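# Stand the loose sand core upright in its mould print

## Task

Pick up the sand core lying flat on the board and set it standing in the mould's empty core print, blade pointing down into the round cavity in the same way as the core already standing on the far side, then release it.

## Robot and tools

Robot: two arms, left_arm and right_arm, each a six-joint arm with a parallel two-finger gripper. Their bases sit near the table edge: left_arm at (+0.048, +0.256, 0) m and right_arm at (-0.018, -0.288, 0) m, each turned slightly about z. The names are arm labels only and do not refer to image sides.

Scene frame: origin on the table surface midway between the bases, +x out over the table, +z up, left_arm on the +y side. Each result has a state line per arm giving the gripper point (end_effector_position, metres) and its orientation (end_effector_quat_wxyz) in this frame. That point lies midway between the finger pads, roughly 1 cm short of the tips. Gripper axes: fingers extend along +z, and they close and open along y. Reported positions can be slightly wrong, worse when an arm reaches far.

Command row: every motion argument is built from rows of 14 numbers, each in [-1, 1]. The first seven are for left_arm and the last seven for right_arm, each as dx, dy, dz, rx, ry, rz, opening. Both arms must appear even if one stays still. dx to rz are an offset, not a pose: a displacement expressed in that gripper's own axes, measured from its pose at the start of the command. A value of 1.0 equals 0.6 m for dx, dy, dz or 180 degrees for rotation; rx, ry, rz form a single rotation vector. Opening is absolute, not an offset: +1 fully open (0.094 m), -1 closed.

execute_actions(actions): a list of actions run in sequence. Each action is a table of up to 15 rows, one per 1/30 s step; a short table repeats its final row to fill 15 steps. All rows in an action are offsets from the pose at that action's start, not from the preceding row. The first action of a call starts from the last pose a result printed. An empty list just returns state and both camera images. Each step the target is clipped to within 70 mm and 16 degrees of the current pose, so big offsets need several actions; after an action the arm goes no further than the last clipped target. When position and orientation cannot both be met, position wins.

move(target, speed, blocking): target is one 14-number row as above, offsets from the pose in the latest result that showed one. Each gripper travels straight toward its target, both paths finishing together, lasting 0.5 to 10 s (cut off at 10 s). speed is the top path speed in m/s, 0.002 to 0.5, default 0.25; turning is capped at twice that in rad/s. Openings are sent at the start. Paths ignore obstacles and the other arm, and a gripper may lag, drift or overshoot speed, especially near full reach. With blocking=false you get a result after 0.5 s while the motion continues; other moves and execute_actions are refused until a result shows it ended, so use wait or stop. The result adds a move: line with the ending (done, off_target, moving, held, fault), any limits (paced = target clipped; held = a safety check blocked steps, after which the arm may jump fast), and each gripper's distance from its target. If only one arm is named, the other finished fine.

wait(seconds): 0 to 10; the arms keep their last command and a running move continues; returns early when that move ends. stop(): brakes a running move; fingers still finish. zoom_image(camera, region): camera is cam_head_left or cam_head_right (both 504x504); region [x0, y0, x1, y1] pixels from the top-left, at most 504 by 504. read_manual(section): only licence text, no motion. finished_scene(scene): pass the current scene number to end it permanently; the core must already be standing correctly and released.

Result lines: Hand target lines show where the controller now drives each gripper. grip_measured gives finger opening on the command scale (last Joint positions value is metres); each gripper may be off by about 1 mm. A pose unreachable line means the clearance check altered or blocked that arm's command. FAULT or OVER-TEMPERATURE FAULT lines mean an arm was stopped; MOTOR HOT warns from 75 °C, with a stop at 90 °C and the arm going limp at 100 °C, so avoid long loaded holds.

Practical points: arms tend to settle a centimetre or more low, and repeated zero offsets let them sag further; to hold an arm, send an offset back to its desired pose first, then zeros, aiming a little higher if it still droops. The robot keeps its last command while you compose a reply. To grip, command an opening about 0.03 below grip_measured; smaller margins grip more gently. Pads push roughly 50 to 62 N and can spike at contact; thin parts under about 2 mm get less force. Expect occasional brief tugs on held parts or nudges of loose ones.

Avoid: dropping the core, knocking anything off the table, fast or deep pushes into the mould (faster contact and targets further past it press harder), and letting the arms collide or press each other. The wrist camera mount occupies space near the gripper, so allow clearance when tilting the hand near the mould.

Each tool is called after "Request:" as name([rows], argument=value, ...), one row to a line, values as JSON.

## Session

Request:
execute_actions(actions=[])

Scene clock: 0.00 s.
left_arm: end_effector_position=(+0.3541, +0.4607, +0.1154) grip_measured=+1.000 end_effector_quat_wxyz=(+0.615, +0.420, +0.570, +0.346) | right_arm: end_effector_position=(+0.3014, -0.5319, +0.2123) grip_measured=+1.000 end_effector_quat_wxyz=(-0.135, -0.361, +0.887, -0.254)
Joint positions: left_arm=[1.169 1.983 0.431 1.542 1.174 1.156 0.094] | right_arm=[-0.258  1.883  1.884 -1.367  0.55  -1.252  0.094]
Joint velocities: left_arm=[-0.002 -0.027  0.002  0.022  0.081 -0.066  0.   ] | right_arm=[ 0.002 -0.007  0.007 -0.051  0.022 -0.007  0.   ]
Motor temperatures (°C, as the motors report them): left_arm=[24 38 29 28 27 26] | right_arm=[26 37 31 27 26 25]
Hand target (left_arm): +0.354, +0.460, +0.112; +0.617, +0.415, +0.578, +0.336
Hand target (right_arm): +0.301, -0.532, +0.217; -0.133, -0.359, +0.887, -0.258

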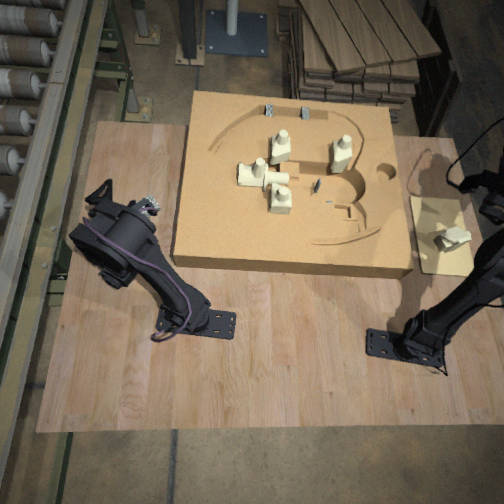

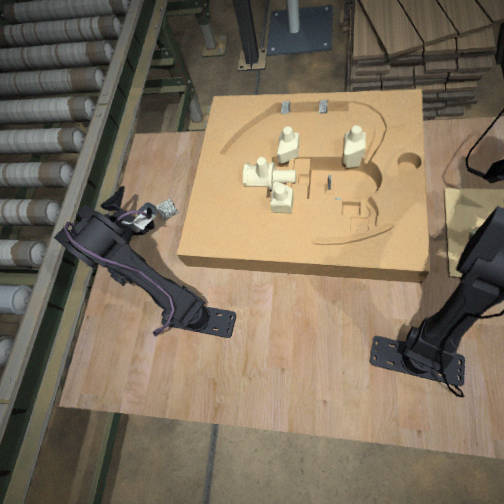

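Request:
zoom_image(camera="cam_head_left", region=[400, 180, 504, 290])

Request:
zoom_image(camera="cam_head_left", region=[230, 120, 410, 260])

Request:
zoom_image(camera="cam_head_right", region=[240, 120, 420, 260])

Region (400, 180, 504, 290) of cam_head_left's 504x504 image, scaled by 4.582, with more detail than that image has; it fills the left 477 columns of this view, and the rest is white.

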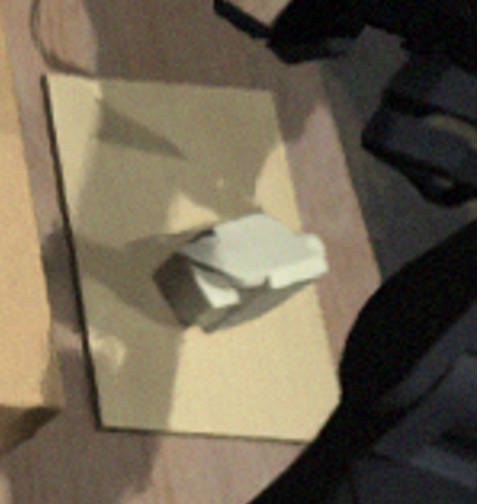

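Region (230, 120, 410, 260) of cam_head_left's 504x504 image, scaled by 2.800, with more detail than that image has.

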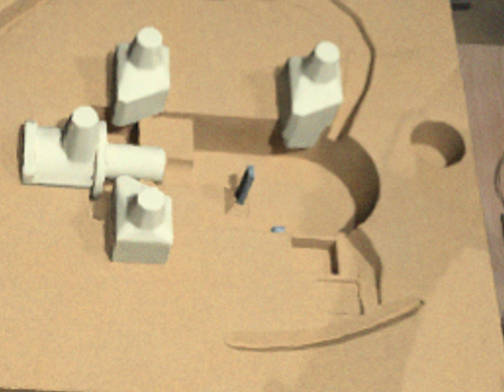

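Region (240, 120, 420, 260) of cam_head_right's 504x504 image, scaled by 2.800, with more detail than that image has.

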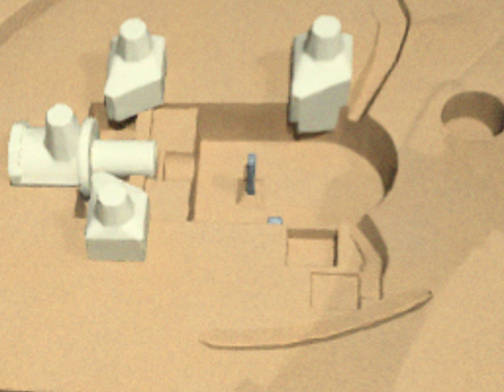

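Request:
zoom_image(camera="cam_head_left", region=[425, 215, 485, 265])

Region (425, 215, 485, 265) of cam_head_left's 504x504 image, scaled by 8.400, with more detail than that image has.

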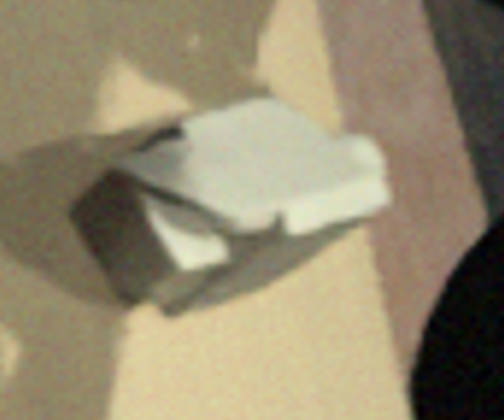

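Request:
move(target=[0,0,0,0,0,0,1, -0.098,0.1035,0.0503,-0.2183,0.0288,0.6192,1], speed=0.4)

Request:
zoom_image(camera="cam_head_left", region=[400, 170, 504, 280])

Scene clock: 92.03 s.
left_arm: end_effector_position=(+0.3541, +0.4607, +0.1166) grip_measured=+1.000 end_effector_quat_wxyz=(+0.615, +0.422, +0.567, +0.349) | right_arm: end_effector_position=(+0.2967, -0.4760, +0.1374) grip_measured=+1.000 end_effector_quat_wxyz=(-0.011, +0.573, +0.819, -0.006)
Joint positions: left_arm=[1.169 1.983 0.431 1.551 1.174 1.156 0.094] | right_arm=[-0.374  1.965  1.818 -1.447  0.01   0.684  0.094]
Joint velocities: left_arm=[-0.017 -0.002  0.002  0.066  0.022  0.037  0.   ] | right_arm=[ 0.012 -0.012  0.002  0.066 -0.037 -0.051  0.   ]
Motor temperatures (°C, as the motors report them): left_arm=[24 41 29 33 27 26] | right_arm=[26 45 34 26 26 25]
Hand target (left_arm): +0.354, +0.461, +0.115; +0.615, +0.420, +0.570, +0.346
Hand target (right_arm): +0.296, -0.477, +0.140; -0.002, +0.580, +0.815, -0.003
Off the commanded pose (left_arm): 0.001 m, 1 deg.
Off the commanded pose (right_arm): 0.003 m, 2 deg.
move: done

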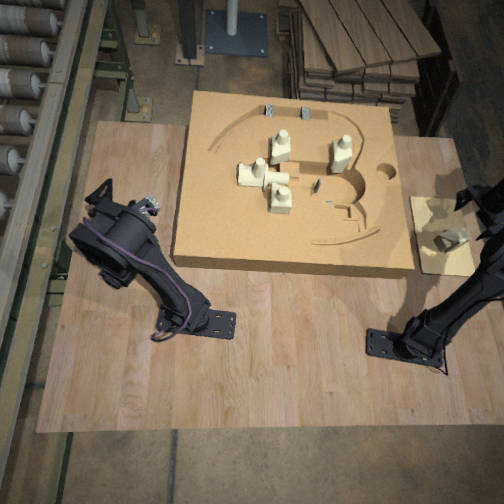

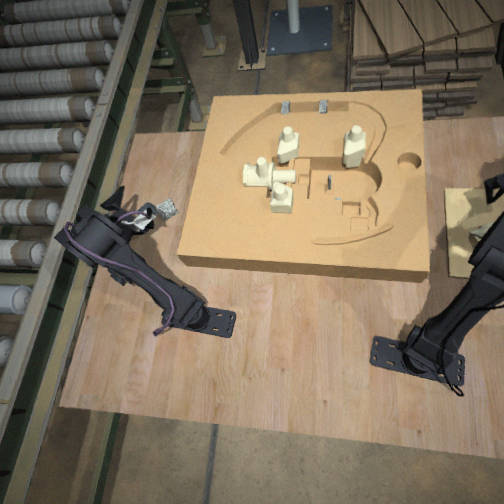

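Region (400, 170, 504, 280) of cam_head_left's 504x504 image, scaled by 4.582, with more detail than that image has; it fills the left 477 columns of this view, and the rest is white.

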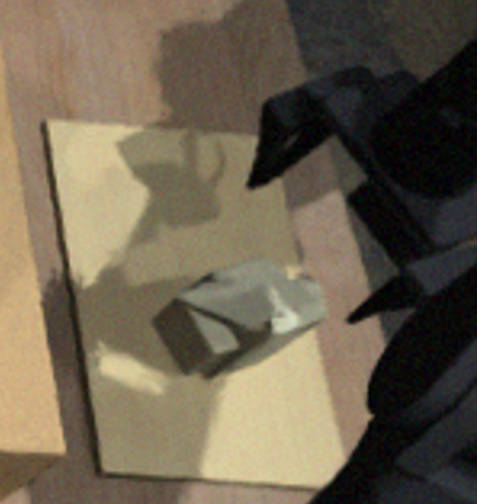

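Request:
move(target=[0,0,0,0,0,0,1, 0,0,0.142,0,0,0,1], speed=0.1)

Request:
zoom_image(camera="cam_head_left", region=[400, 170, 504, 280])

Scene clock: 96.43 s.
left_arm: end_effector_position=(+0.3541, +0.4607, +0.1179) grip_measured=+1.000 end_effector_quat_wxyz=(+0.615, +0.424, +0.565, +0.352) | right_arm: end_effector_position=(+0.2952, -0.4750, +0.0577) grip_measured=+1.000 end_effector_quat_wxyz=(-0.010, +0.574, +0.819, -0.006)
Joint positions: left_arm=[1.169 1.983 0.431 1.56  1.174 1.156 0.094] | right_arm=[-0.374  1.976  1.515 -1.132  0.01   0.687  0.094]
Joint velocities: left_arm=[-0.012  0.027 -0.022  0.007 -0.007 -0.051  0.   ] | right_arm=[ 0.012 -0.017  0.002  0.037 -0.037 -0.022  0.   ]
Motor temperatures (°C, as the motors report them): left_arm=[24 41 29 33 27 26] | right_arm=[26 45 34 26 26 25]
Hand target (left_arm): +0.354, +0.461, +0.117; +0.615, +0.422, +0.567, +0.349
Hand target (right_arm): +0.294, -0.475, +0.052; -0.012, +0.573, +0.819, -0.006
Off the commanded pose (left_arm): 0.001 m, 1 deg.
Off the commanded pose (right_arm): 0.006 m, 0 deg.
move: done

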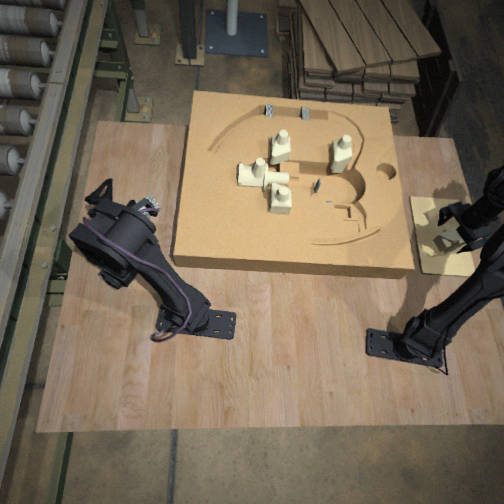

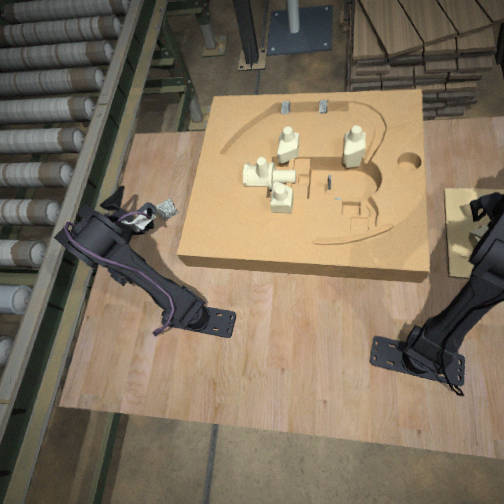

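Region (400, 170, 504, 280) of cam_head_left's 504x504 image, scaled by 4.582, with more detail than that image has; it fills the left 477 columns of this view, and the rest is white.

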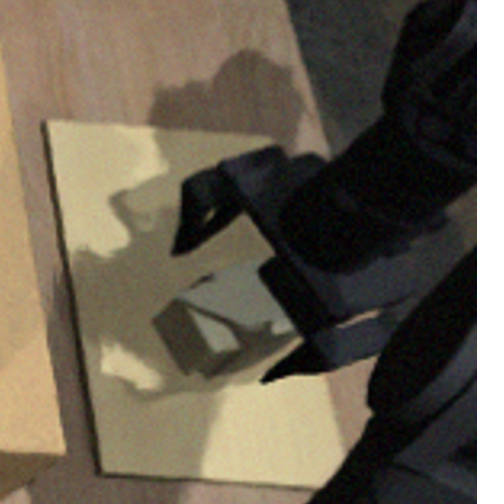

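Request:
move(target=[0,0,0,0,0,0,1, -0.02,0,0.02,0,0,0,0.45], speed=0.04)

Request:
execute_actions([
  [[0,0,0,0,0,0,1, 0,0,0,0,0,0,0.40],[0,0,0,0,0,0,1, 0,0,0,0,0,0,0.36],[0,0,0,0,0,0,1, 0,0,0,0,0,0,0.33],[0,0,0,0,0,0,1, 0,0,0,0,0,0,0.30],[0,0,0,0,0,0,1, 0,0,0,0,0,0,0.27],[0,0,0,0,0,0,1, 0,0,0,0,0,0,0.25],[0,0,0,0,0,0,1, 0,0,0,0,0,0,0.23],[0,0,0,0,0,0,1, 0,0,0,0,0,0,0.21],[0,0,0,0,0,0,1, 0,0,0,0,0,0,0.19],[0,0,0,0,0,0,1, 0,0,0,0,0,0,0.17],[0,0,0,0,0,0,1, 0,0,0,0,0,0,0.15],[0,0,0,0,0,0,1, 0,0,0,0,0,0,0.13]],
  [[0,0,0,0,0,0,1, 0,0,0,0,0,0,0.13]],
])

Request:
zoom_image(camera="cam_head_left", region=[400, 170, 504, 280])

Scene clock: 99.77 s.
left_arm: end_effector_position=(+0.3541, +0.4606, +0.1192) grip_measured=+1.000 end_effector_quat_wxyz=(+0.614, +0.425, +0.562, +0.355) | right_arm: end_effector_position=(+0.2932, -0.4793, +0.0442) grip_measured=+0.451 end_effector_quat_wxyz=(-0.023, +0.574, +0.818, -0.006)
Joint positions: left_arm=[1.169 1.983 0.431 1.569 1.174 1.156 0.094] | right_arm=[-0.387  2.015  1.515 -1.119  0.01   0.674  0.068]
Joint velocities: left_arm=[ 0.002 -0.007  0.022 -0.051 -0.007 -0.051  0.   ] | right_arm=[0.007 0.007 0.002 0.037 0.007 0.022 0.   ]
Motor temperatures (°C, as the motors report them): left_arm=[24 41 29 33 27 26] | right_arm=[26 45 34 26 26 25]
Hand target (left_arm): +0.354, +0.461, +0.118; +0.615, +0.424, +0.564, +0.352
Hand target (right_arm): +0.299, -0.486, +0.045; -0.011, +0.574, +0.819, -0.006
Off the commanded pose (left_arm): 0.001 m, 1 deg.
Off the commanded pose (right_arm): 0.009 m, 1 deg.
move: done

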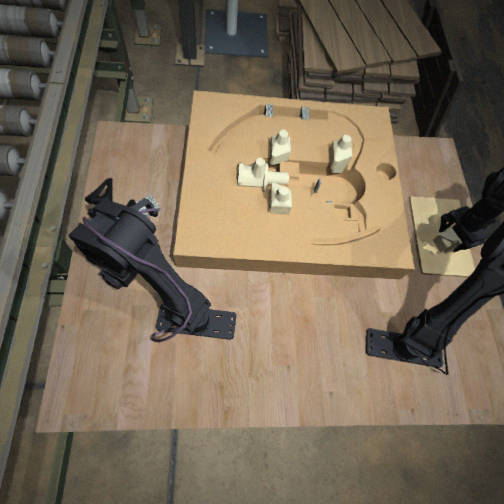

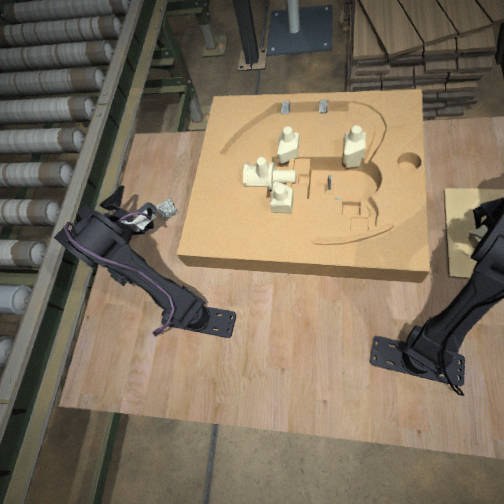

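Scene clock: 100.77 s.
left_arm: end_effector_position=(+0.3541, +0.4606, +0.1215) grip_measured=+1.000 end_effector_quat_wxyz=(+0.613, +0.428, +0.557, +0.361) | right_arm: end_effector_position=(+0.2926, -0.4798, +0.0442) grip_measured=+0.187 end_effector_quat_wxyz=(-0.024, +0.574, +0.818, -0.008)
Joint positions: left_arm=[1.169 1.983 0.431 1.586 1.174 1.156 0.094] | right_arm=[-0.387  2.015  1.515 -1.12   0.014  0.674  0.056]
Joint velocities: left_arm=[ 0.002 -0.007 -0.002 -0.007  0.022  0.037  0.   ] | right_arm=[ 0.002 -0.007 -0.022  0.007 -0.081  0.066 -0.   ]
Motor temperatures (°C, as the motors report them): left_arm=[24 41 29 33 27 26] | right_arm=[26 45 34 26 26 25]
Hand target (left_arm): +0.354, +0.461, +0.120; +0.614, +0.427, +0.559, +0.358
Hand target (right_arm): +0.293, -0.480, +0.044; -0.024, +0.574, +0.818, -0.008
Off the commanded pose (left_arm): 0.001 m, 0 deg.
Off the commanded pose (right_arm): 0.000 m, 0 deg.

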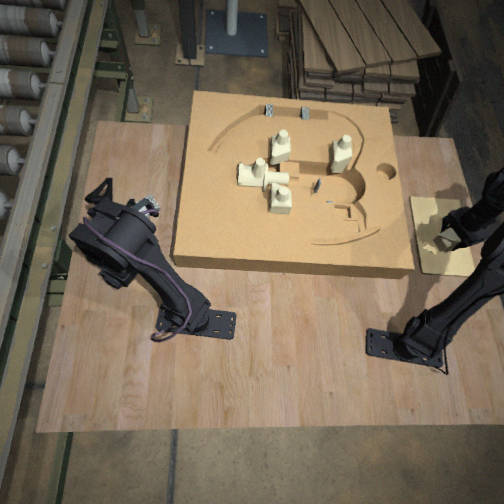

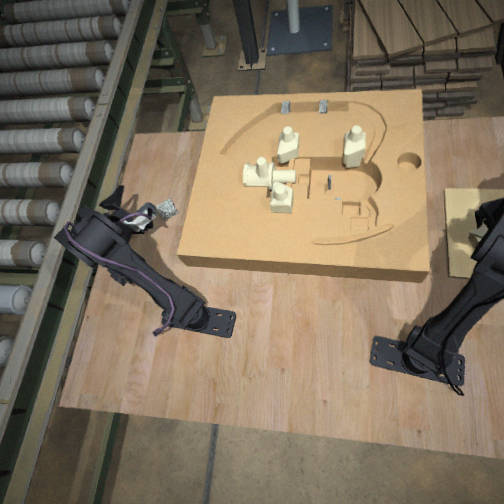

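Region (400, 170, 504, 280) of cam_head_left's 504x504 image, scaled by 4.582, with more detail than that image has; it fills the left 477 columns of this view, and the rest is white.

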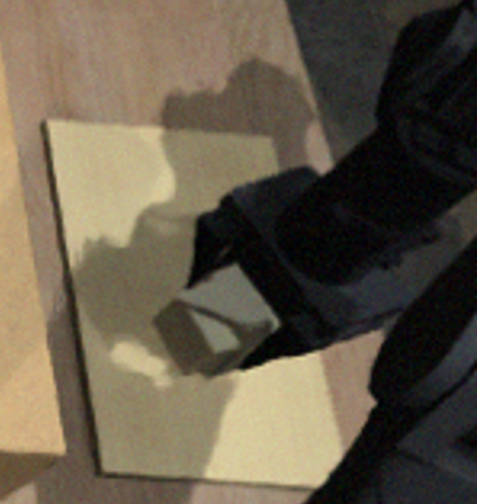

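Request:
move(target=[0,-0.003,0,0,0,0,1, 0.1127,-0.0177,-0.2267,0,0,0,0.15], speed=0.15)

Scene clock: 107.70 s.
left_arm: end_effector_position=(+0.3541, +0.4606, +0.1216) grip_measured=+1.000 end_effector_quat_wxyz=(+0.613, +0.429, +0.556, +0.362) | right_arm: end_effector_position=(+0.2654, -0.4253, +0.1667) grip_measured=+0.187 end_effector_quat_wxyz=(-0.026, +0.573, +0.819, -0.008)
Joint positions: left_arm=[1.169 1.983 0.431 1.587 1.174 1.159 0.094] | right_arm=[-0.288  1.796  1.71  -1.538  0.007  0.77   0.056]
Joint velocities: left_arm=[-0.007  0.007  0.002 -0.037 -0.022 -0.081  0.   ] | right_arm=[-0.007 -0.007 -0.017  0.022 -0.007 -0.037 -0.001]
Motor temperatures (°C, as the motors report them): left_arm=[24 41 29 33 27 26] | right_arm=[26 46 34 26 26 25]
Hand target (left_arm): +0.354, +0.460, +0.120; +0.613, +0.429, +0.557, +0.360
Hand target (right_arm): +0.267, -0.423, +0.183; -0.007, +0.574, +0.819, -0.004
Off the commanded pose (left_arm): 0.002 m, 0 deg.
Off the commanded pose (right_arm): 0.016 m, 0 deg.
joint sent to its limit (left arm) — the command would take joint 4 (wrist pitch) past its upper limit, so that joint was sent only as far as its limit.
joint sent to its limit (right arm) — the command would take joint 4 (wrist pitch) past its lower limit, so that joint was sent only as far as its limit.
move: off_target (right_arm)

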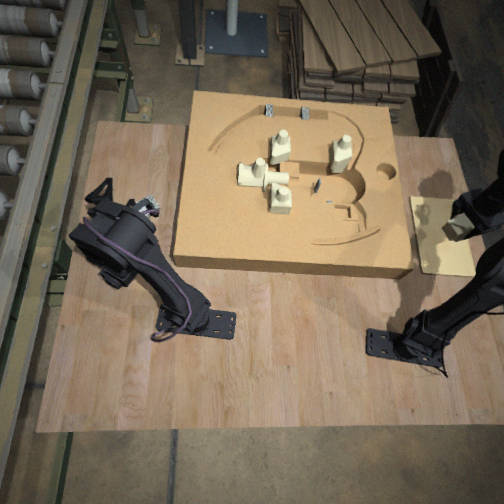

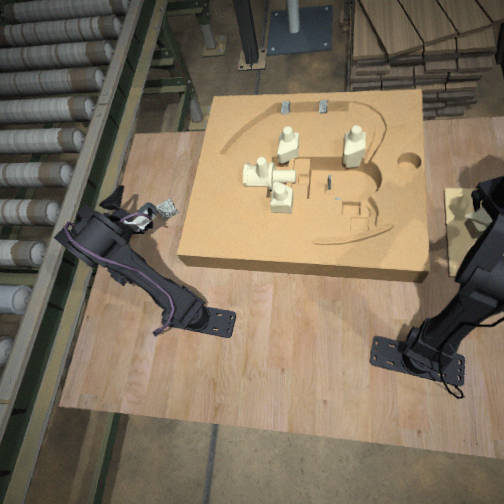

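Request:
move(target=[0,0,0,0,0,0,1, 0.5527,0.0677,0.0017,0.0038,-0.021,-0.694,0.15], speed=0.35)

Scene clock: 113.47 s.
left_arm: end_effector_position=(+0.3541, +0.4606, +0.1216) grip_measured=+1.000 end_effector_quat_wxyz=(+0.613, +0.429, +0.556, +0.362) | right_arm: end_effector_position=(+0.1841, -0.1043, +0.1733) grip_measured=+0.188 end_effector_quat_wxyz=(-0.013, -0.455, +0.890, +0.006)
Joint positions: left_arm=[1.169 1.983 0.431 1.587 1.174 1.159 0.094] | right_arm=[ 0.885  1.606  1.521 -1.508 -0.018 -0.223  0.056]
Joint velocities: left_arm=[ 0.002 -0.022  0.022  0.051  0.051  0.037  0.   ] | right_arm=[-0.012 -0.007 -0.002 -0.022 -0.051  0.007  0.   ]
Motor temperatures (°C, as the motors report them): left_arm=[24 41 29 34 27 26] | right_arm=[26 45 35 26 26 25]
Hand target (left_arm): +0.354, +0.461, +0.122; +0.613, +0.430, +0.556, +0.362
Hand target (right_arm): +0.190, -0.096, +0.185; +0.013, -0.462, +0.887, +0.017
Off the commanded pose (left_arm): 0.000 m, 0 deg.
Off the commanded pose (right_arm): 0.007 m, 2 deg.
joint sent to its limit (left arm) — the command would take joint 4 (wrist pitch) past its upper limit, so that joint was sent only as far as its limit.
move: done

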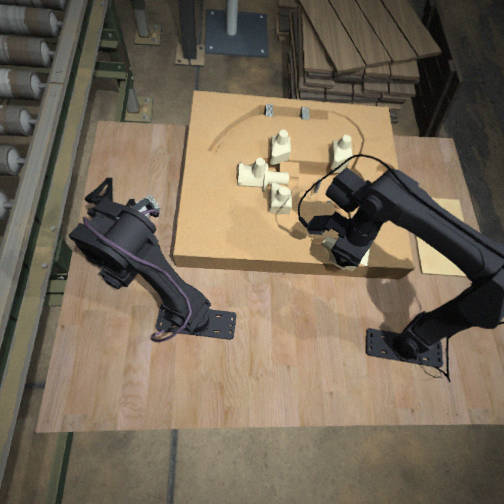

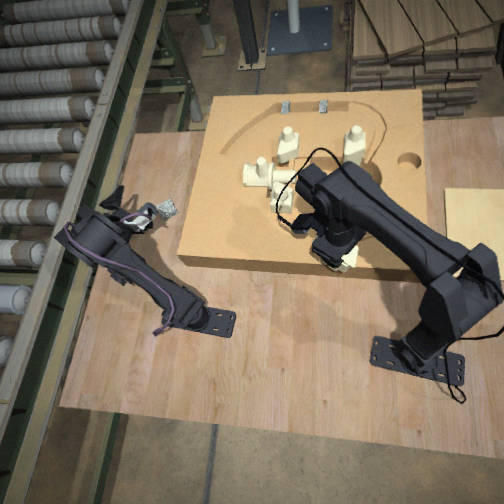

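Request:
execute_actions(actions=[])

Scene clock: 118.23 s.
left_arm: end_effector_position=(+0.3541, +0.4606, +0.1216) grip_measured=+1.000 end_effector_quat_wxyz=(+0.613, +0.429, +0.556, +0.362) | right_arm: end_effector_position=(+0.1841, -0.1043, +0.1733) grip_measured=+0.188 end_effector_quat_wxyz=(-0.013, -0.456, +0.890, +0.006)
Joint positions: left_arm=[1.169 1.983 0.431 1.587 1.174 1.159 0.094] | right_arm=[ 0.885  1.606  1.521 -1.508 -0.018 -0.226  0.056]
Joint velocities: left_arm=[-0.017  0.007  0.012 -0.037  0.037 -0.051  0.   ] | right_arm=[ 0.012 -0.002  0.012 -0.051  0.066 -0.022 -0.   ]
Motor temperatures (°C, as the motors report them): left_arm=[24 41 29 34 27 26] | right_arm=[26 44 35 26 26 25]
Hand target (left_arm): +0.354, +0.461, +0.122; +0.613, +0.430, +0.556, +0.362
Hand target (right_arm): +0.190, -0.096, +0.185; +0.013, -0.462, +0.887, +0.017
Off the commanded pose (left_arm): 0.000 m, 0 deg.
Off the commanded pose (right_arm): 0.007 m, 2 deg.

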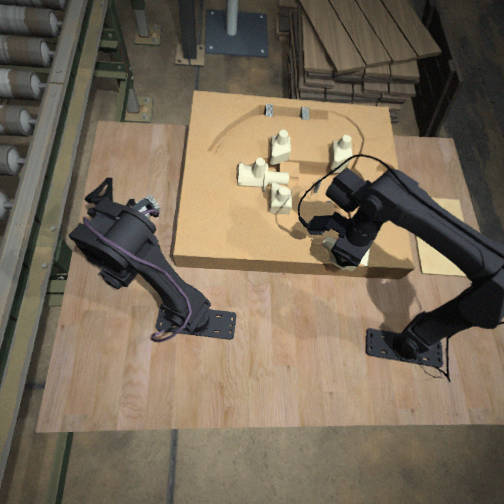

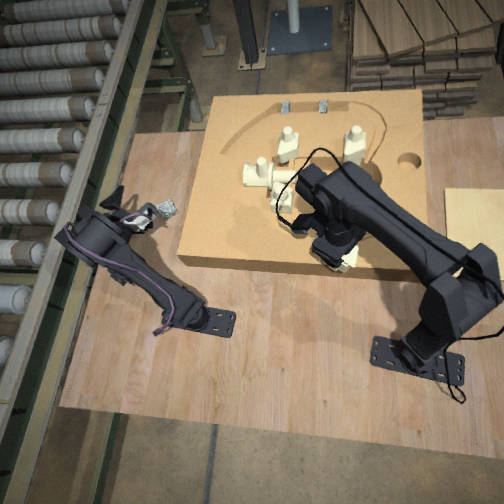

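Request:
zoom_image(camera="cam_head_right", region=[230, 110, 430, 290])

Region (230, 110, 430, 290) of cam_head_right's 504x504 image, scaled by 2.520, with more detail than that image has; it fills the top 454 rows of this view, and the rest is white.

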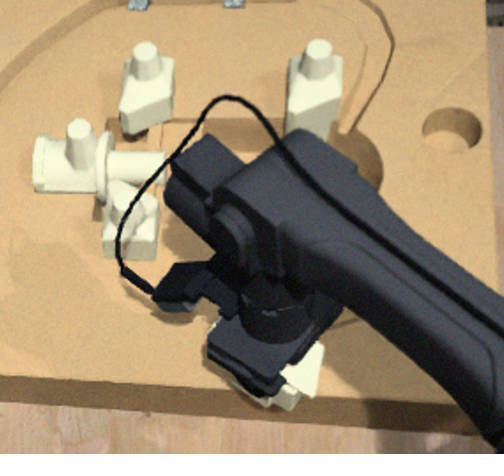

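Request:
move(target=[0,0,0,0,0,0,1, 0.0169,0.4069,0.122,0,0,-0.698,0.15], speed=0.35)

Scene clock: 151.07 s.
left_arm: end_effector_position=(+0.3541, +0.4606, +0.1216) grip_measured=+1.000 end_effector_quat_wxyz=(+0.613, +0.429, +0.556, +0.362) | right_arm: end_effector_position=(-0.0227, +0.0206, +0.0998) grip_measured=+0.188 end_effector_quat_wxyz=(+0.014, +1.000, -0.007, -0.016)
Joint positions: left_arm=[1.169 1.983 0.431 1.587 1.174 1.159 0.094] | right_arm=[ 1.728  1.743  1.381 -1.236 -0.031 -1.562  0.056]
Joint velocities: left_arm=[-0.002 -0.007 -0.012  0.022  0.007  0.037  0.   ] | right_arm=[ 0.007  0.007 -0.007 -0.051  0.022  0.007 -0.   ]
Motor temperatures (°C, as the motors report them): left_arm=[24 42 29 35 27 26] | right_arm=[26 41 38 26 26 25]
Hand target (left_arm): +0.354, +0.461, +0.122; +0.613, +0.430, +0.556, +0.362
Hand target (right_arm): -0.027, +0.032, +0.112; -0.010, +1.000, +0.000, -0.026
Off the commanded pose (left_arm): 0.000 m, 0 deg.
Off the commanded pose (right_arm): 0.011 m, 2 deg.
joint sent to its limit (left arm) — the command would take joint 4 (wrist pitch) past its upper limit, so that joint was sent only as far as its limit.
move: off_target (right_arm)

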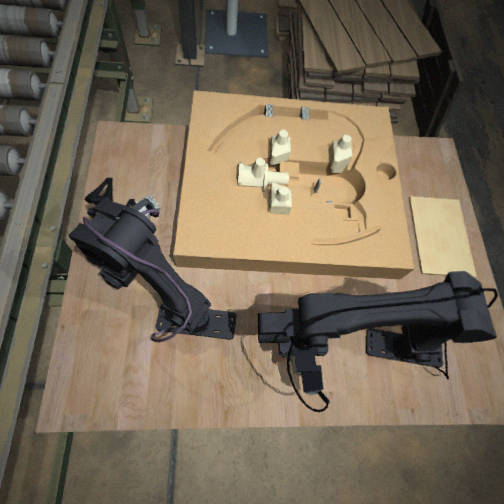

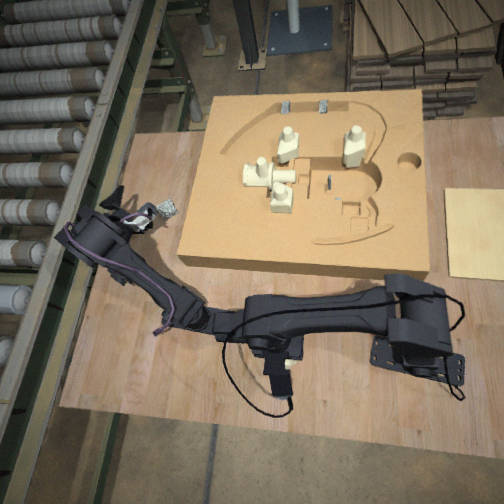

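Request:
move(target=[0,0,0,0,0,0,1, 0,-0.01,0.09,0,0,0,0.15], speed=0.07)

Scene clock: 153.30 s.
left_arm: end_effector_position=(+0.3541, +0.4606, +0.1216) grip_measured=+1.000 end_effector_quat_wxyz=(+0.613, +0.429, +0.556, +0.362) | right_arm: end_effector_position=(-0.0222, +0.0257, +0.0449) grip_measured=+0.188 end_effector_quat_wxyz=(+0.016, +1.000, -0.007, -0.014)
Joint positions: left_arm=[1.169 1.983 0.431 1.587 1.174 1.159 0.094] | right_arm=[ 1.728  1.812  1.241 -1.031 -0.029 -1.562  0.056]
Joint velocities: left_arm=[-0.002 -0.002 -0.007 -0.007 -0.125 -0.11   0.   ] | right_arm=[-0.027 -0.002 -0.007  0.007 -0.037  0.037 -0.   ]
Motor temperatures (°C, as the motors report them): left_arm=[24 42 29 35 27 26] | right_arm=[26 41 37 26 26 25]
Hand target (left_arm): +0.354, +0.461, +0.122; +0.613, +0.430, +0.556, +0.362
Hand target (right_arm): -0.025, +0.025, +0.045; +0.014, +1.000, -0.007, -0.016
Off the commanded pose (left_arm): 0.000 m, 0 deg.
Off the commanded pose (right_arm): 0.002 m, 0 deg.
joint sent to its limit (left arm) — the command would take joint 4 (wrist pitch) past its upper limit, so that joint was sent only as far as its limit.
move: done

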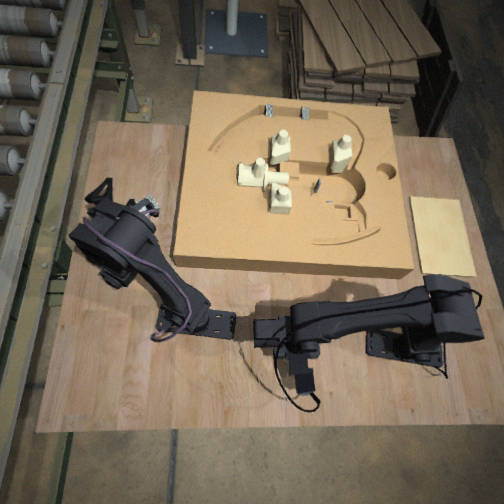

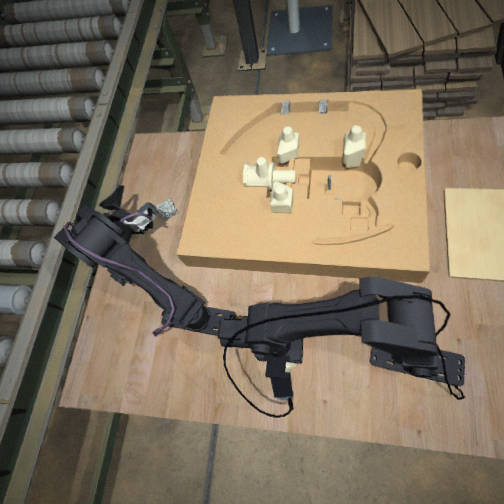

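Request:
move(target=[0,0,0,0,0,0,1, 0,0,0.013,0,0,0,0.15], speed=0.02)

Scene clock: 154.90 s.
left_arm: end_effector_position=(+0.3541, +0.4606, +0.1216) grip_measured=+1.000 end_effector_quat_wxyz=(+0.613, +0.429, +0.556, +0.362) | right_arm: end_effector_position=(-0.0217, +0.0310, +0.0408) grip_measured=+0.188 end_effector_quat_wxyz=(+0.010, +1.000, -0.007, -0.013)
Joint positions: left_arm=[1.169 1.983 0.431 1.587 1.174 1.159 0.094] | right_arm=[ 1.728  1.825  1.241 -1.006 -0.026 -1.562  0.056]
Joint velocities: left_arm=[ 0.007 -0.002 -0.022 -0.007 -0.022 -0.022  0.   ] | right_arm=[ 0.017 -0.002 -0.007  0.051 -0.066 -0.051 -0.001]
Motor temperatures (°C, as the motors report them): left_arm=[24 42 29 35 27 26] | right_arm=[26 42 37 25 26 25]
Hand target (left_arm): +0.354, +0.461, +0.122; +0.613, +0.430, +0.556, +0.362
Hand target (right_arm): -0.022, +0.025, +0.037; +0.016, +1.000, -0.007, -0.014
Off the commanded pose (left_arm): 0.000 m, 0 deg.
Off the commanded pose (right_arm): 0.007 m, 1 deg.
joint sent to its limit (left arm) — the command would take joint 4 (wrist pitch) past its upper limit, so that joint was sent only as far as its limit.
move: done

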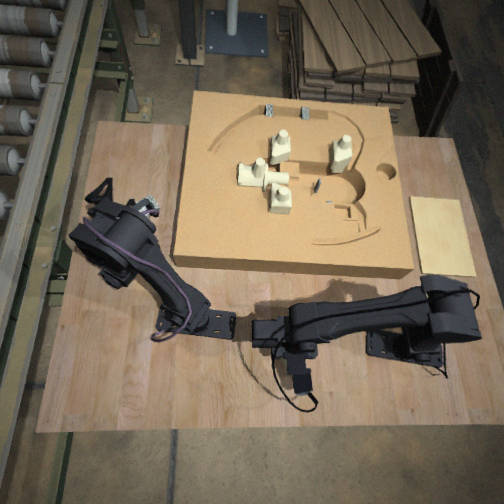

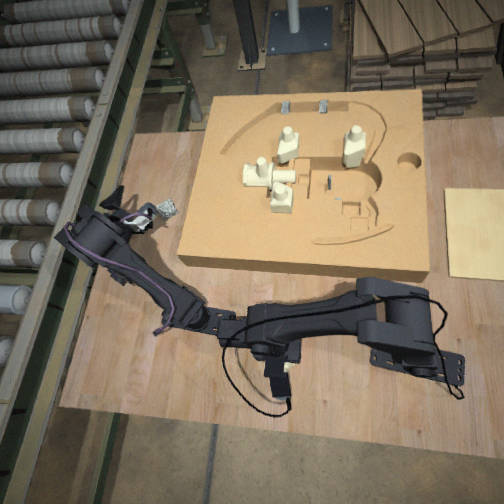

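Request:
execute_actions([
  [[0,0,0,0,0,0,1, 0,0,-0.012,0,0,0,0.15],[0,0,0,0,0,0,1, 0,0,-0.012,0,0,0,0.15],[0,0,0,0,0,0,1, 0,0,-0.012,0,0,0,0.15],[0,0,0,0,0,0,1, 0,0,-0.012,0,0,0,0.2],[0,0,0,0,0,0,1, 0,0,-0.012,0,0,0,0.3],[0,0,0,0,0,0,1, 0,0,-0.012,0,0,0,0.45],[0,0,0,0,0,0,1, 0,0,-0.012,0,0,0,0.6],[0,0,0,0,0,0,1, 0,0,-0.012,0,0,0,0.8],[0,0,0,0,0,0,1, 0,0,-0.012,0,0,0,1]],
])

Request:
move(target=[0,0,0,0,0,0,1, 0,0,-0.12,0,0,0,1], speed=0.2)

Request:
move(target=[0,0,0,0,0,0,1, 0,0,-0.02,0,0,0.5,1], speed=0.5)

Scene clock: 157.67 s.
left_arm: end_effector_position=(+0.3541, +0.4606, +0.1216) grip_measured=+1.000 end_effector_quat_wxyz=(+0.613, +0.429, +0.556, +0.362) | right_arm: end_effector_position=(-0.0213, +0.0297, +0.0408) grip_measured=+1.000 end_effector_quat_wxyz=(+0.012, +1.000, -0.007, -0.012)
Joint positions: left_arm=[1.169 1.983 0.431 1.587 1.174 1.159 0.094] | right_arm=[ 1.728  1.825  1.241 -1.011 -0.024 -1.562  0.094]
Joint velocities: left_arm=[-0.017  0.017 -0.007 -0.037 -0.051 -0.051  0.   ] | right_arm=[-0.007  0.012  0.002 -0.037 -0.022 -0.037  0.   ]
Motor temperatures (°C, as the motors report them): left_arm=[24 42 29 35 27 26] | right_arm=[26 42 36 25 26 25]
Hand target (left_arm): +0.354, +0.461, +0.122; +0.613, +0.430, +0.556, +0.362
Hand target (right_arm): -0.021, +0.031, +0.048; +0.010, +1.000, -0.007, -0.013
Off the commanded pose (left_arm): 0.000 m, 0 deg.
Off the commanded pose (right_arm): 0.007 m, 0 deg.
joint sent to its limit (left arm) — the command would take joint 4 (wrist pitch) past its upper limit, so that joint was sent only as far as its limit.

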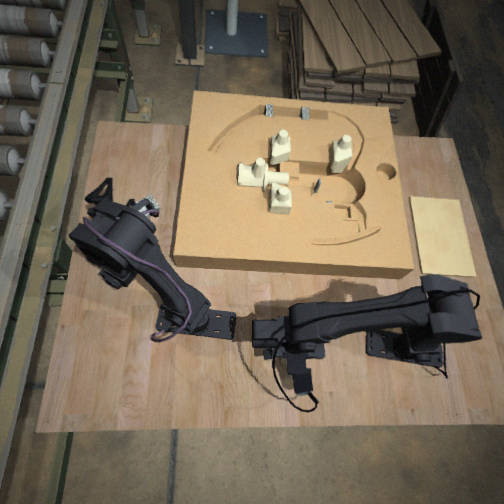

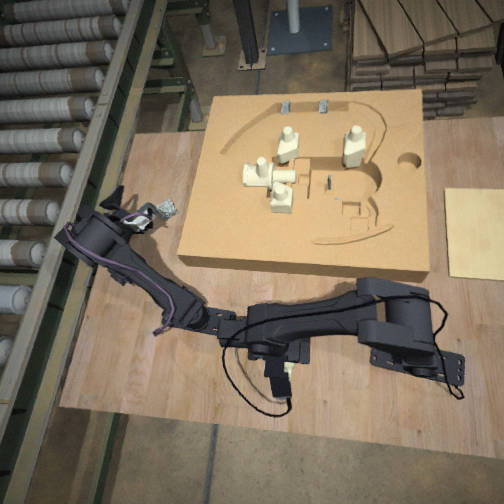

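Scene clock: 158.73 s.
left_arm: end_effector_position=(+0.3541, +0.4606, +0.1216) grip_measured=+1.000 end_effector_quat_wxyz=(+0.613, +0.429, +0.556, +0.362) | right_arm: end_effector_position=(-0.0213, +0.0310, +0.1045) grip_measured=+1.000 end_effector_quat_wxyz=(+0.016, +1.000, -0.007, -0.012)
Joint positions: left_arm=[1.169 1.983 0.431 1.587 1.174 1.159 0.094] | right_arm=[ 1.728  1.784  1.449 -1.268 -0.024 -1.562  0.094]
Joint velocities: left_arm=[-0.022 -0.027  0.007  0.037 -0.037  0.051  0.   ] | right_arm=[ 0.012 -0.007 -0.007 -0.007 -0.022  0.022  0.   ]
Motor temperatures (°C, as the motors report them): left_arm=[24 42 29 35 27 26] | right_arm=[26 42 36 25 26 25]
Hand target (left_arm): +0.354, +0.461, +0.122; +0.613, +0.430, +0.556, +0.362
Hand target (right_arm): -0.019, +0.032, +0.113; +0.012, +1.000, -0.007, -0.012
Off the commanded pose (left_arm): 0.000 m, 0 deg.
Off the commanded pose (right_arm): 0.008 m, 0 deg.
joint sent to its limit (left arm) — the command would take joint 4 (wrist pitch) past its upper limit, so that joint was sent only as far as its limit.
move: done

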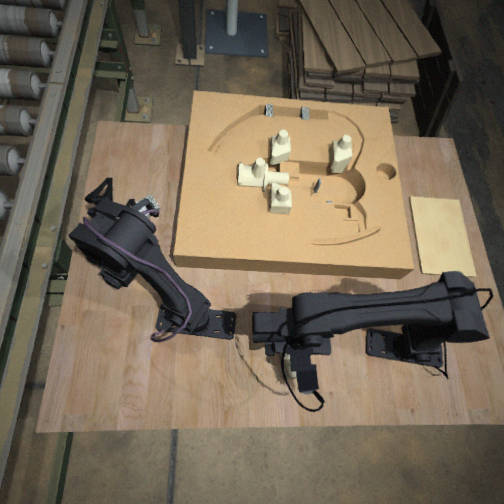

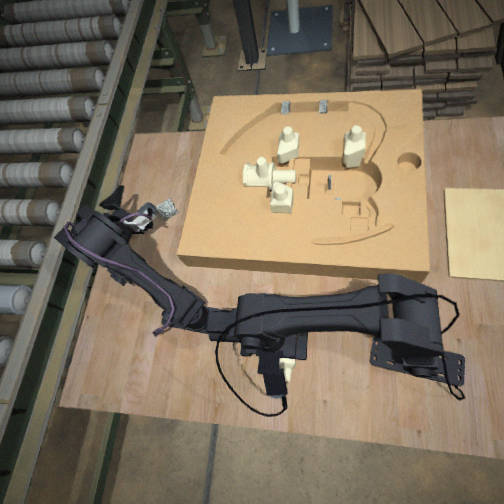

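Scene clock: 161.07 s.
left_arm: end_effector_position=(+0.3541, +0.4606, +0.1216) grip_measured=+1.000 end_effector_quat_wxyz=(+0.613, +0.429, +0.556, +0.362) | right_arm: end_effector_position=(-0.0213, +0.0231, +0.1049) grip_measured=+1.000 end_effector_quat_wxyz=(+0.031, +0.705, -0.708, +0.014)
Joint positions: left_arm=[1.169 1.983 0.431 1.587 1.174 1.159 0.094] | right_arm=[ 1.728  1.784  1.449 -1.299 -0.024 -0.002  0.094]
Joint velocities: left_arm=[-0.002  0.007 -0.022 -0.037 -0.051 -0.037  0.   ] | right_arm=[ 0.002 -0.002  0.012 -0.007  0.022  0.051  0.   ]
Motor temperatures (°C, as the motors report them): left_arm=[24 42 29 35 27 26] | right_arm=[26 42 36 25 26 25]
Hand target (left_arm): +0.354, +0.461, +0.122; +0.613, +0.430, +0.556, +0.362
Hand target (right_arm): -0.021, +0.031, +0.116; +0.019, +0.702, -0.712, +0.003
Off the commanded pose (left_arm): 0.000 m, 0 deg.
Off the commanded pose (right_arm): 0.014 m, 2 deg.
joint sent to its limit (left arm) — the command would take joint 4 (wrist pitch) past its upper limit, so that joint was sent only as far as its limit.
move: off_target (right_arm)

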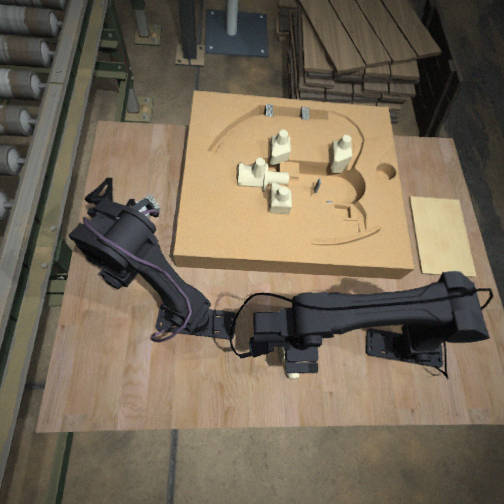

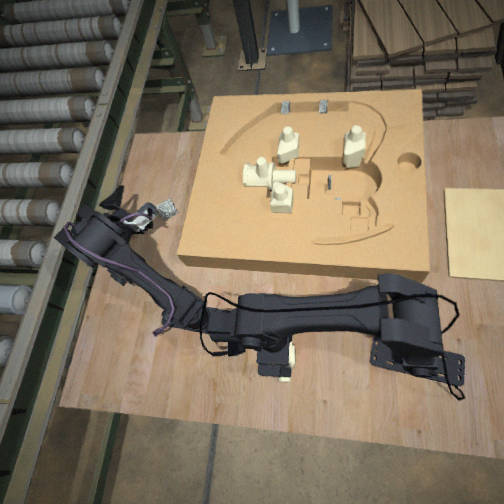

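Request:
move(target=[0,0,0,0,0,0,1, -0.0133,0.0395,-0.045,0.2299,-0.2602,0.4639,1], speed=0.5)

Scene clock: 170.23 s.
left_arm: end_effector_position=(+0.3541, +0.4606, +0.1216) grip_measured=+1.000 end_effector_quat_wxyz=(+0.613, +0.429, +0.556, +0.362) | right_arm: end_effector_position=(-0.0484, +0.0278, +0.1236) grip_measured=+1.000 end_effector_quat_wxyz=(+0.407, -0.063, +0.911, +0.002)
Joint positions: left_arm=[1.169 1.983 0.431 1.587 1.174 1.159 0.094] | right_arm=[ 2.22   1.995  1.546 -1.541  0.749  2.086  0.094]
Joint velocities: left_arm=[ 0.007  0.022  0.012 -0.066  0.007 -0.037  0.   ] | right_arm=[-0.007 -0.017 -0.017 -0.037  0.037  0.081  0.   ]
Motor temperatures (°C, as the motors report them): left_arm=[24 42 29 35 27 26] | right_arm=[26 42 37 25 26 25]
Hand target (left_arm): +0.354, +0.461, +0.122; +0.613, +0.430, +0.556, +0.362
Hand target (right_arm): -0.047, +0.033, +0.131; +0.414, -0.058, +0.908, +0.010
Off the commanded pose (left_arm): 0.000 m, 0 deg.
Off the commanded pose (right_arm): 0.011 m, 10 deg.
joint sent to its limit (left arm) — the command would take joint 4 (wrist pitch) past its upper limit, so that joint was sent only as far as its limit.
joint sent to its limit (right arm) — the command would take joint 4 (wrist pitch) past its lower limit and joint 6 (wrist roll) past its upper limit, so those joints were sent only as far as their limits.
move: off_target (right_arm)

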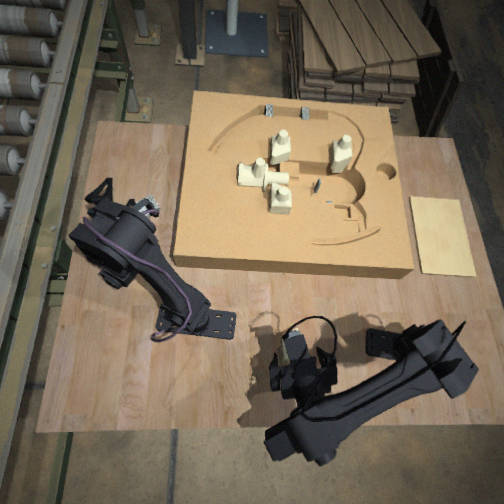

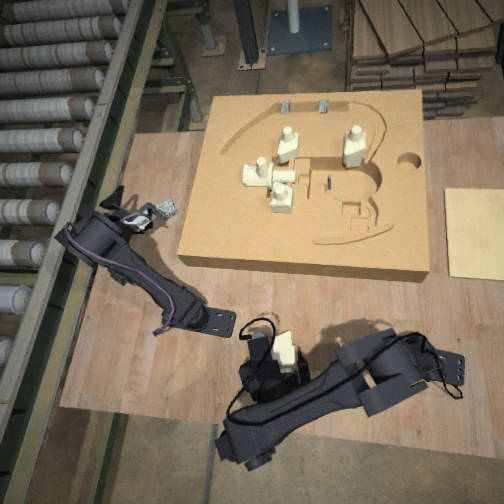

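Request:
zoom_image(camera="cam_head_right", region=[220, 300, 350, 430])

Region (220, 300, 350, 430) of cam_head_right's 504x504 image, scaled by 3.877, with more detail than that image has.

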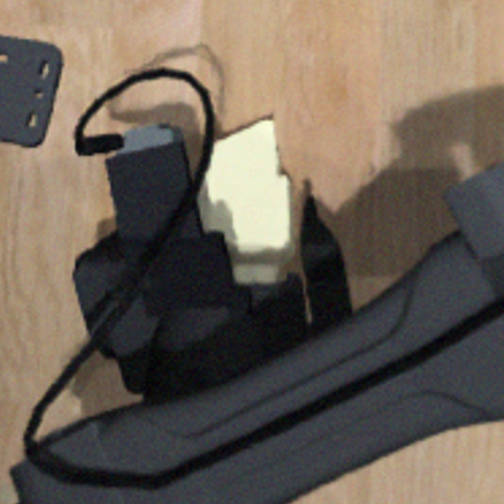

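Request:
move(target=[0,0,0,0,0,0,1, 0.0772,0.0085,0.1047,-0.0324,-0.0341,-0.0067,1], speed=0.12)

Scene clock: 186.37 s.
left_arm: end_effector_position=(+0.3541, +0.4606, +0.1216) grip_measured=+1.000 end_effector_quat_wxyz=(+0.613, +0.429, +0.556, +0.362) | right_arm: end_effector_position=(-0.0344, +0.0306, +0.0474) grip_measured=+1.000 end_effector_quat_wxyz=(+0.440, -0.082, +0.893, +0.042)
Joint positions: left_arm=[1.169 1.983 0.431 1.587 1.174 1.159 0.094] | right_arm=[ 2.22   2.048  1.259 -1.148  0.859  2.044  0.094]
Joint velocities: left_arm=[-0.012 -0.017  0.022 -0.066  0.022  0.022  0.   ] | right_arm=[-0.012 -0.007 -0.002  0.081 -0.051 -0.007  0.   ]
Motor temperatures (°C, as the motors report them): left_arm=[24 42 29 35 27 26] | right_arm=[26 43 36 26 26 25]
Hand target (left_arm): +0.354, +0.461, +0.122; +0.613, +0.430, +0.556, +0.362
Hand target (right_arm): -0.033, +0.030, +0.047; +0.451, -0.093, +0.886, +0.047
Off the commanded pose (left_arm): 0.000 m, 0 deg.
Off the commanded pose (right_arm): 0.002 m, 2 deg.
joint sent to its limit (left arm) — the command would take joint 4 (wrist pitch) past its upper limit, so that joint was sent only as far as its limit.
move: done

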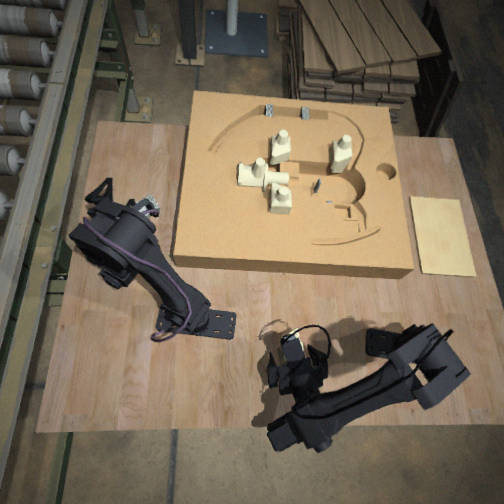

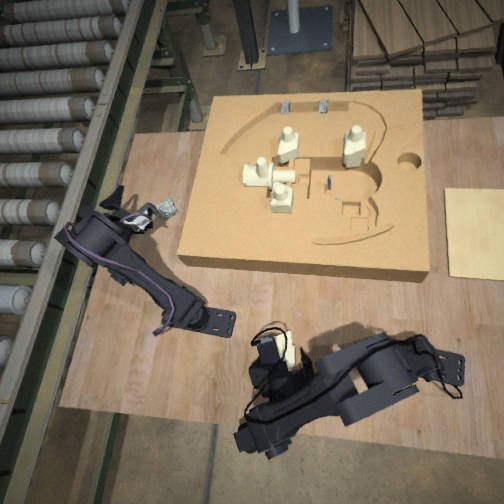

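Request:
move(target=[0,0,0,0,0,0,1, 0.011,0,0.017,0,-0.01,0,1], speed=0.04)

Request:
zoom_image(camera="cam_head_right", region=[220, 300, 350, 430])

Scene clock: 188.90 s.
left_arm: end_effector_position=(+0.3541, +0.4606, +0.1216) grip_measured=+1.000 end_effector_quat_wxyz=(+0.613, +0.429, +0.556, +0.362) | right_arm: end_effector_position=(-0.0351, +0.0319, +0.0382) grip_measured=+1.000 end_effector_quat_wxyz=(+0.441, -0.081, +0.893, +0.040)
Joint positions: left_arm=[1.169 1.983 0.431 1.587 1.174 1.159 0.094] | right_arm=[ 2.22   2.077  1.259 -1.127  0.859  2.05   0.094]
Joint velocities: left_arm=[-0.007  0.022 -0.002 -0.022 -0.081 -0.037  0.   ] | right_arm=[-0.002 -0.007  0.002  0.007 -0.051 -0.007  0.   ]
Motor temperatures (°C, as the motors report them): left_arm=[24 42 29 35 27 26] | right_arm=[26 43 36 26 26 25]
Hand target (left_arm): +0.354, +0.461, +0.122; +0.613, +0.430, +0.556, +0.362
Hand target (right_arm): -0.031, +0.031, +0.036; +0.454, -0.081, +0.886, +0.043
Off the commanded pose (left_arm): 0.000 m, 0 deg.
Off the commanded pose (right_arm): 0.005 m, 2 deg.
joint sent to its limit (left arm) — the command would take joint 4 (wrist pitch) past its upper limit, so that joint was sent only as far as its limit.
move: done

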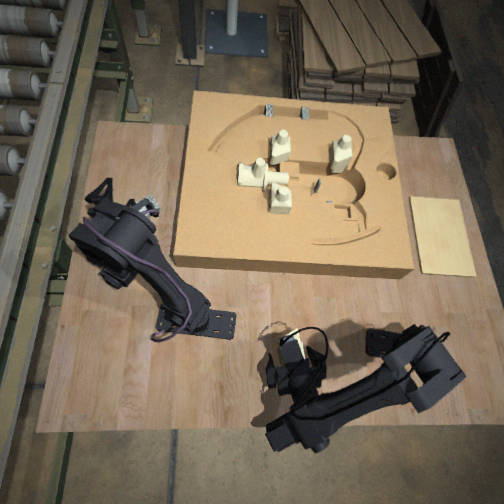

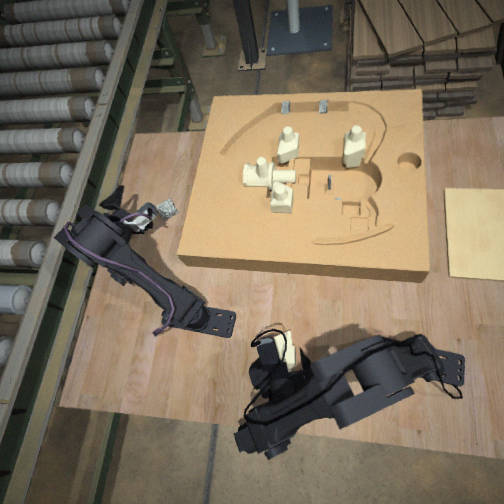

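Region (220, 300, 350, 430) of cam_head_right's 504x504 image, scaled by 3.877, with more detail than that image has.

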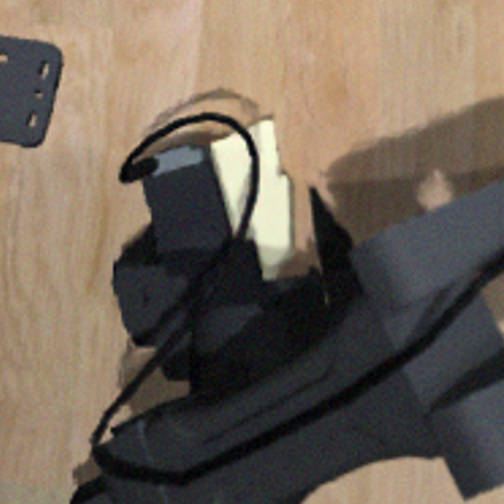

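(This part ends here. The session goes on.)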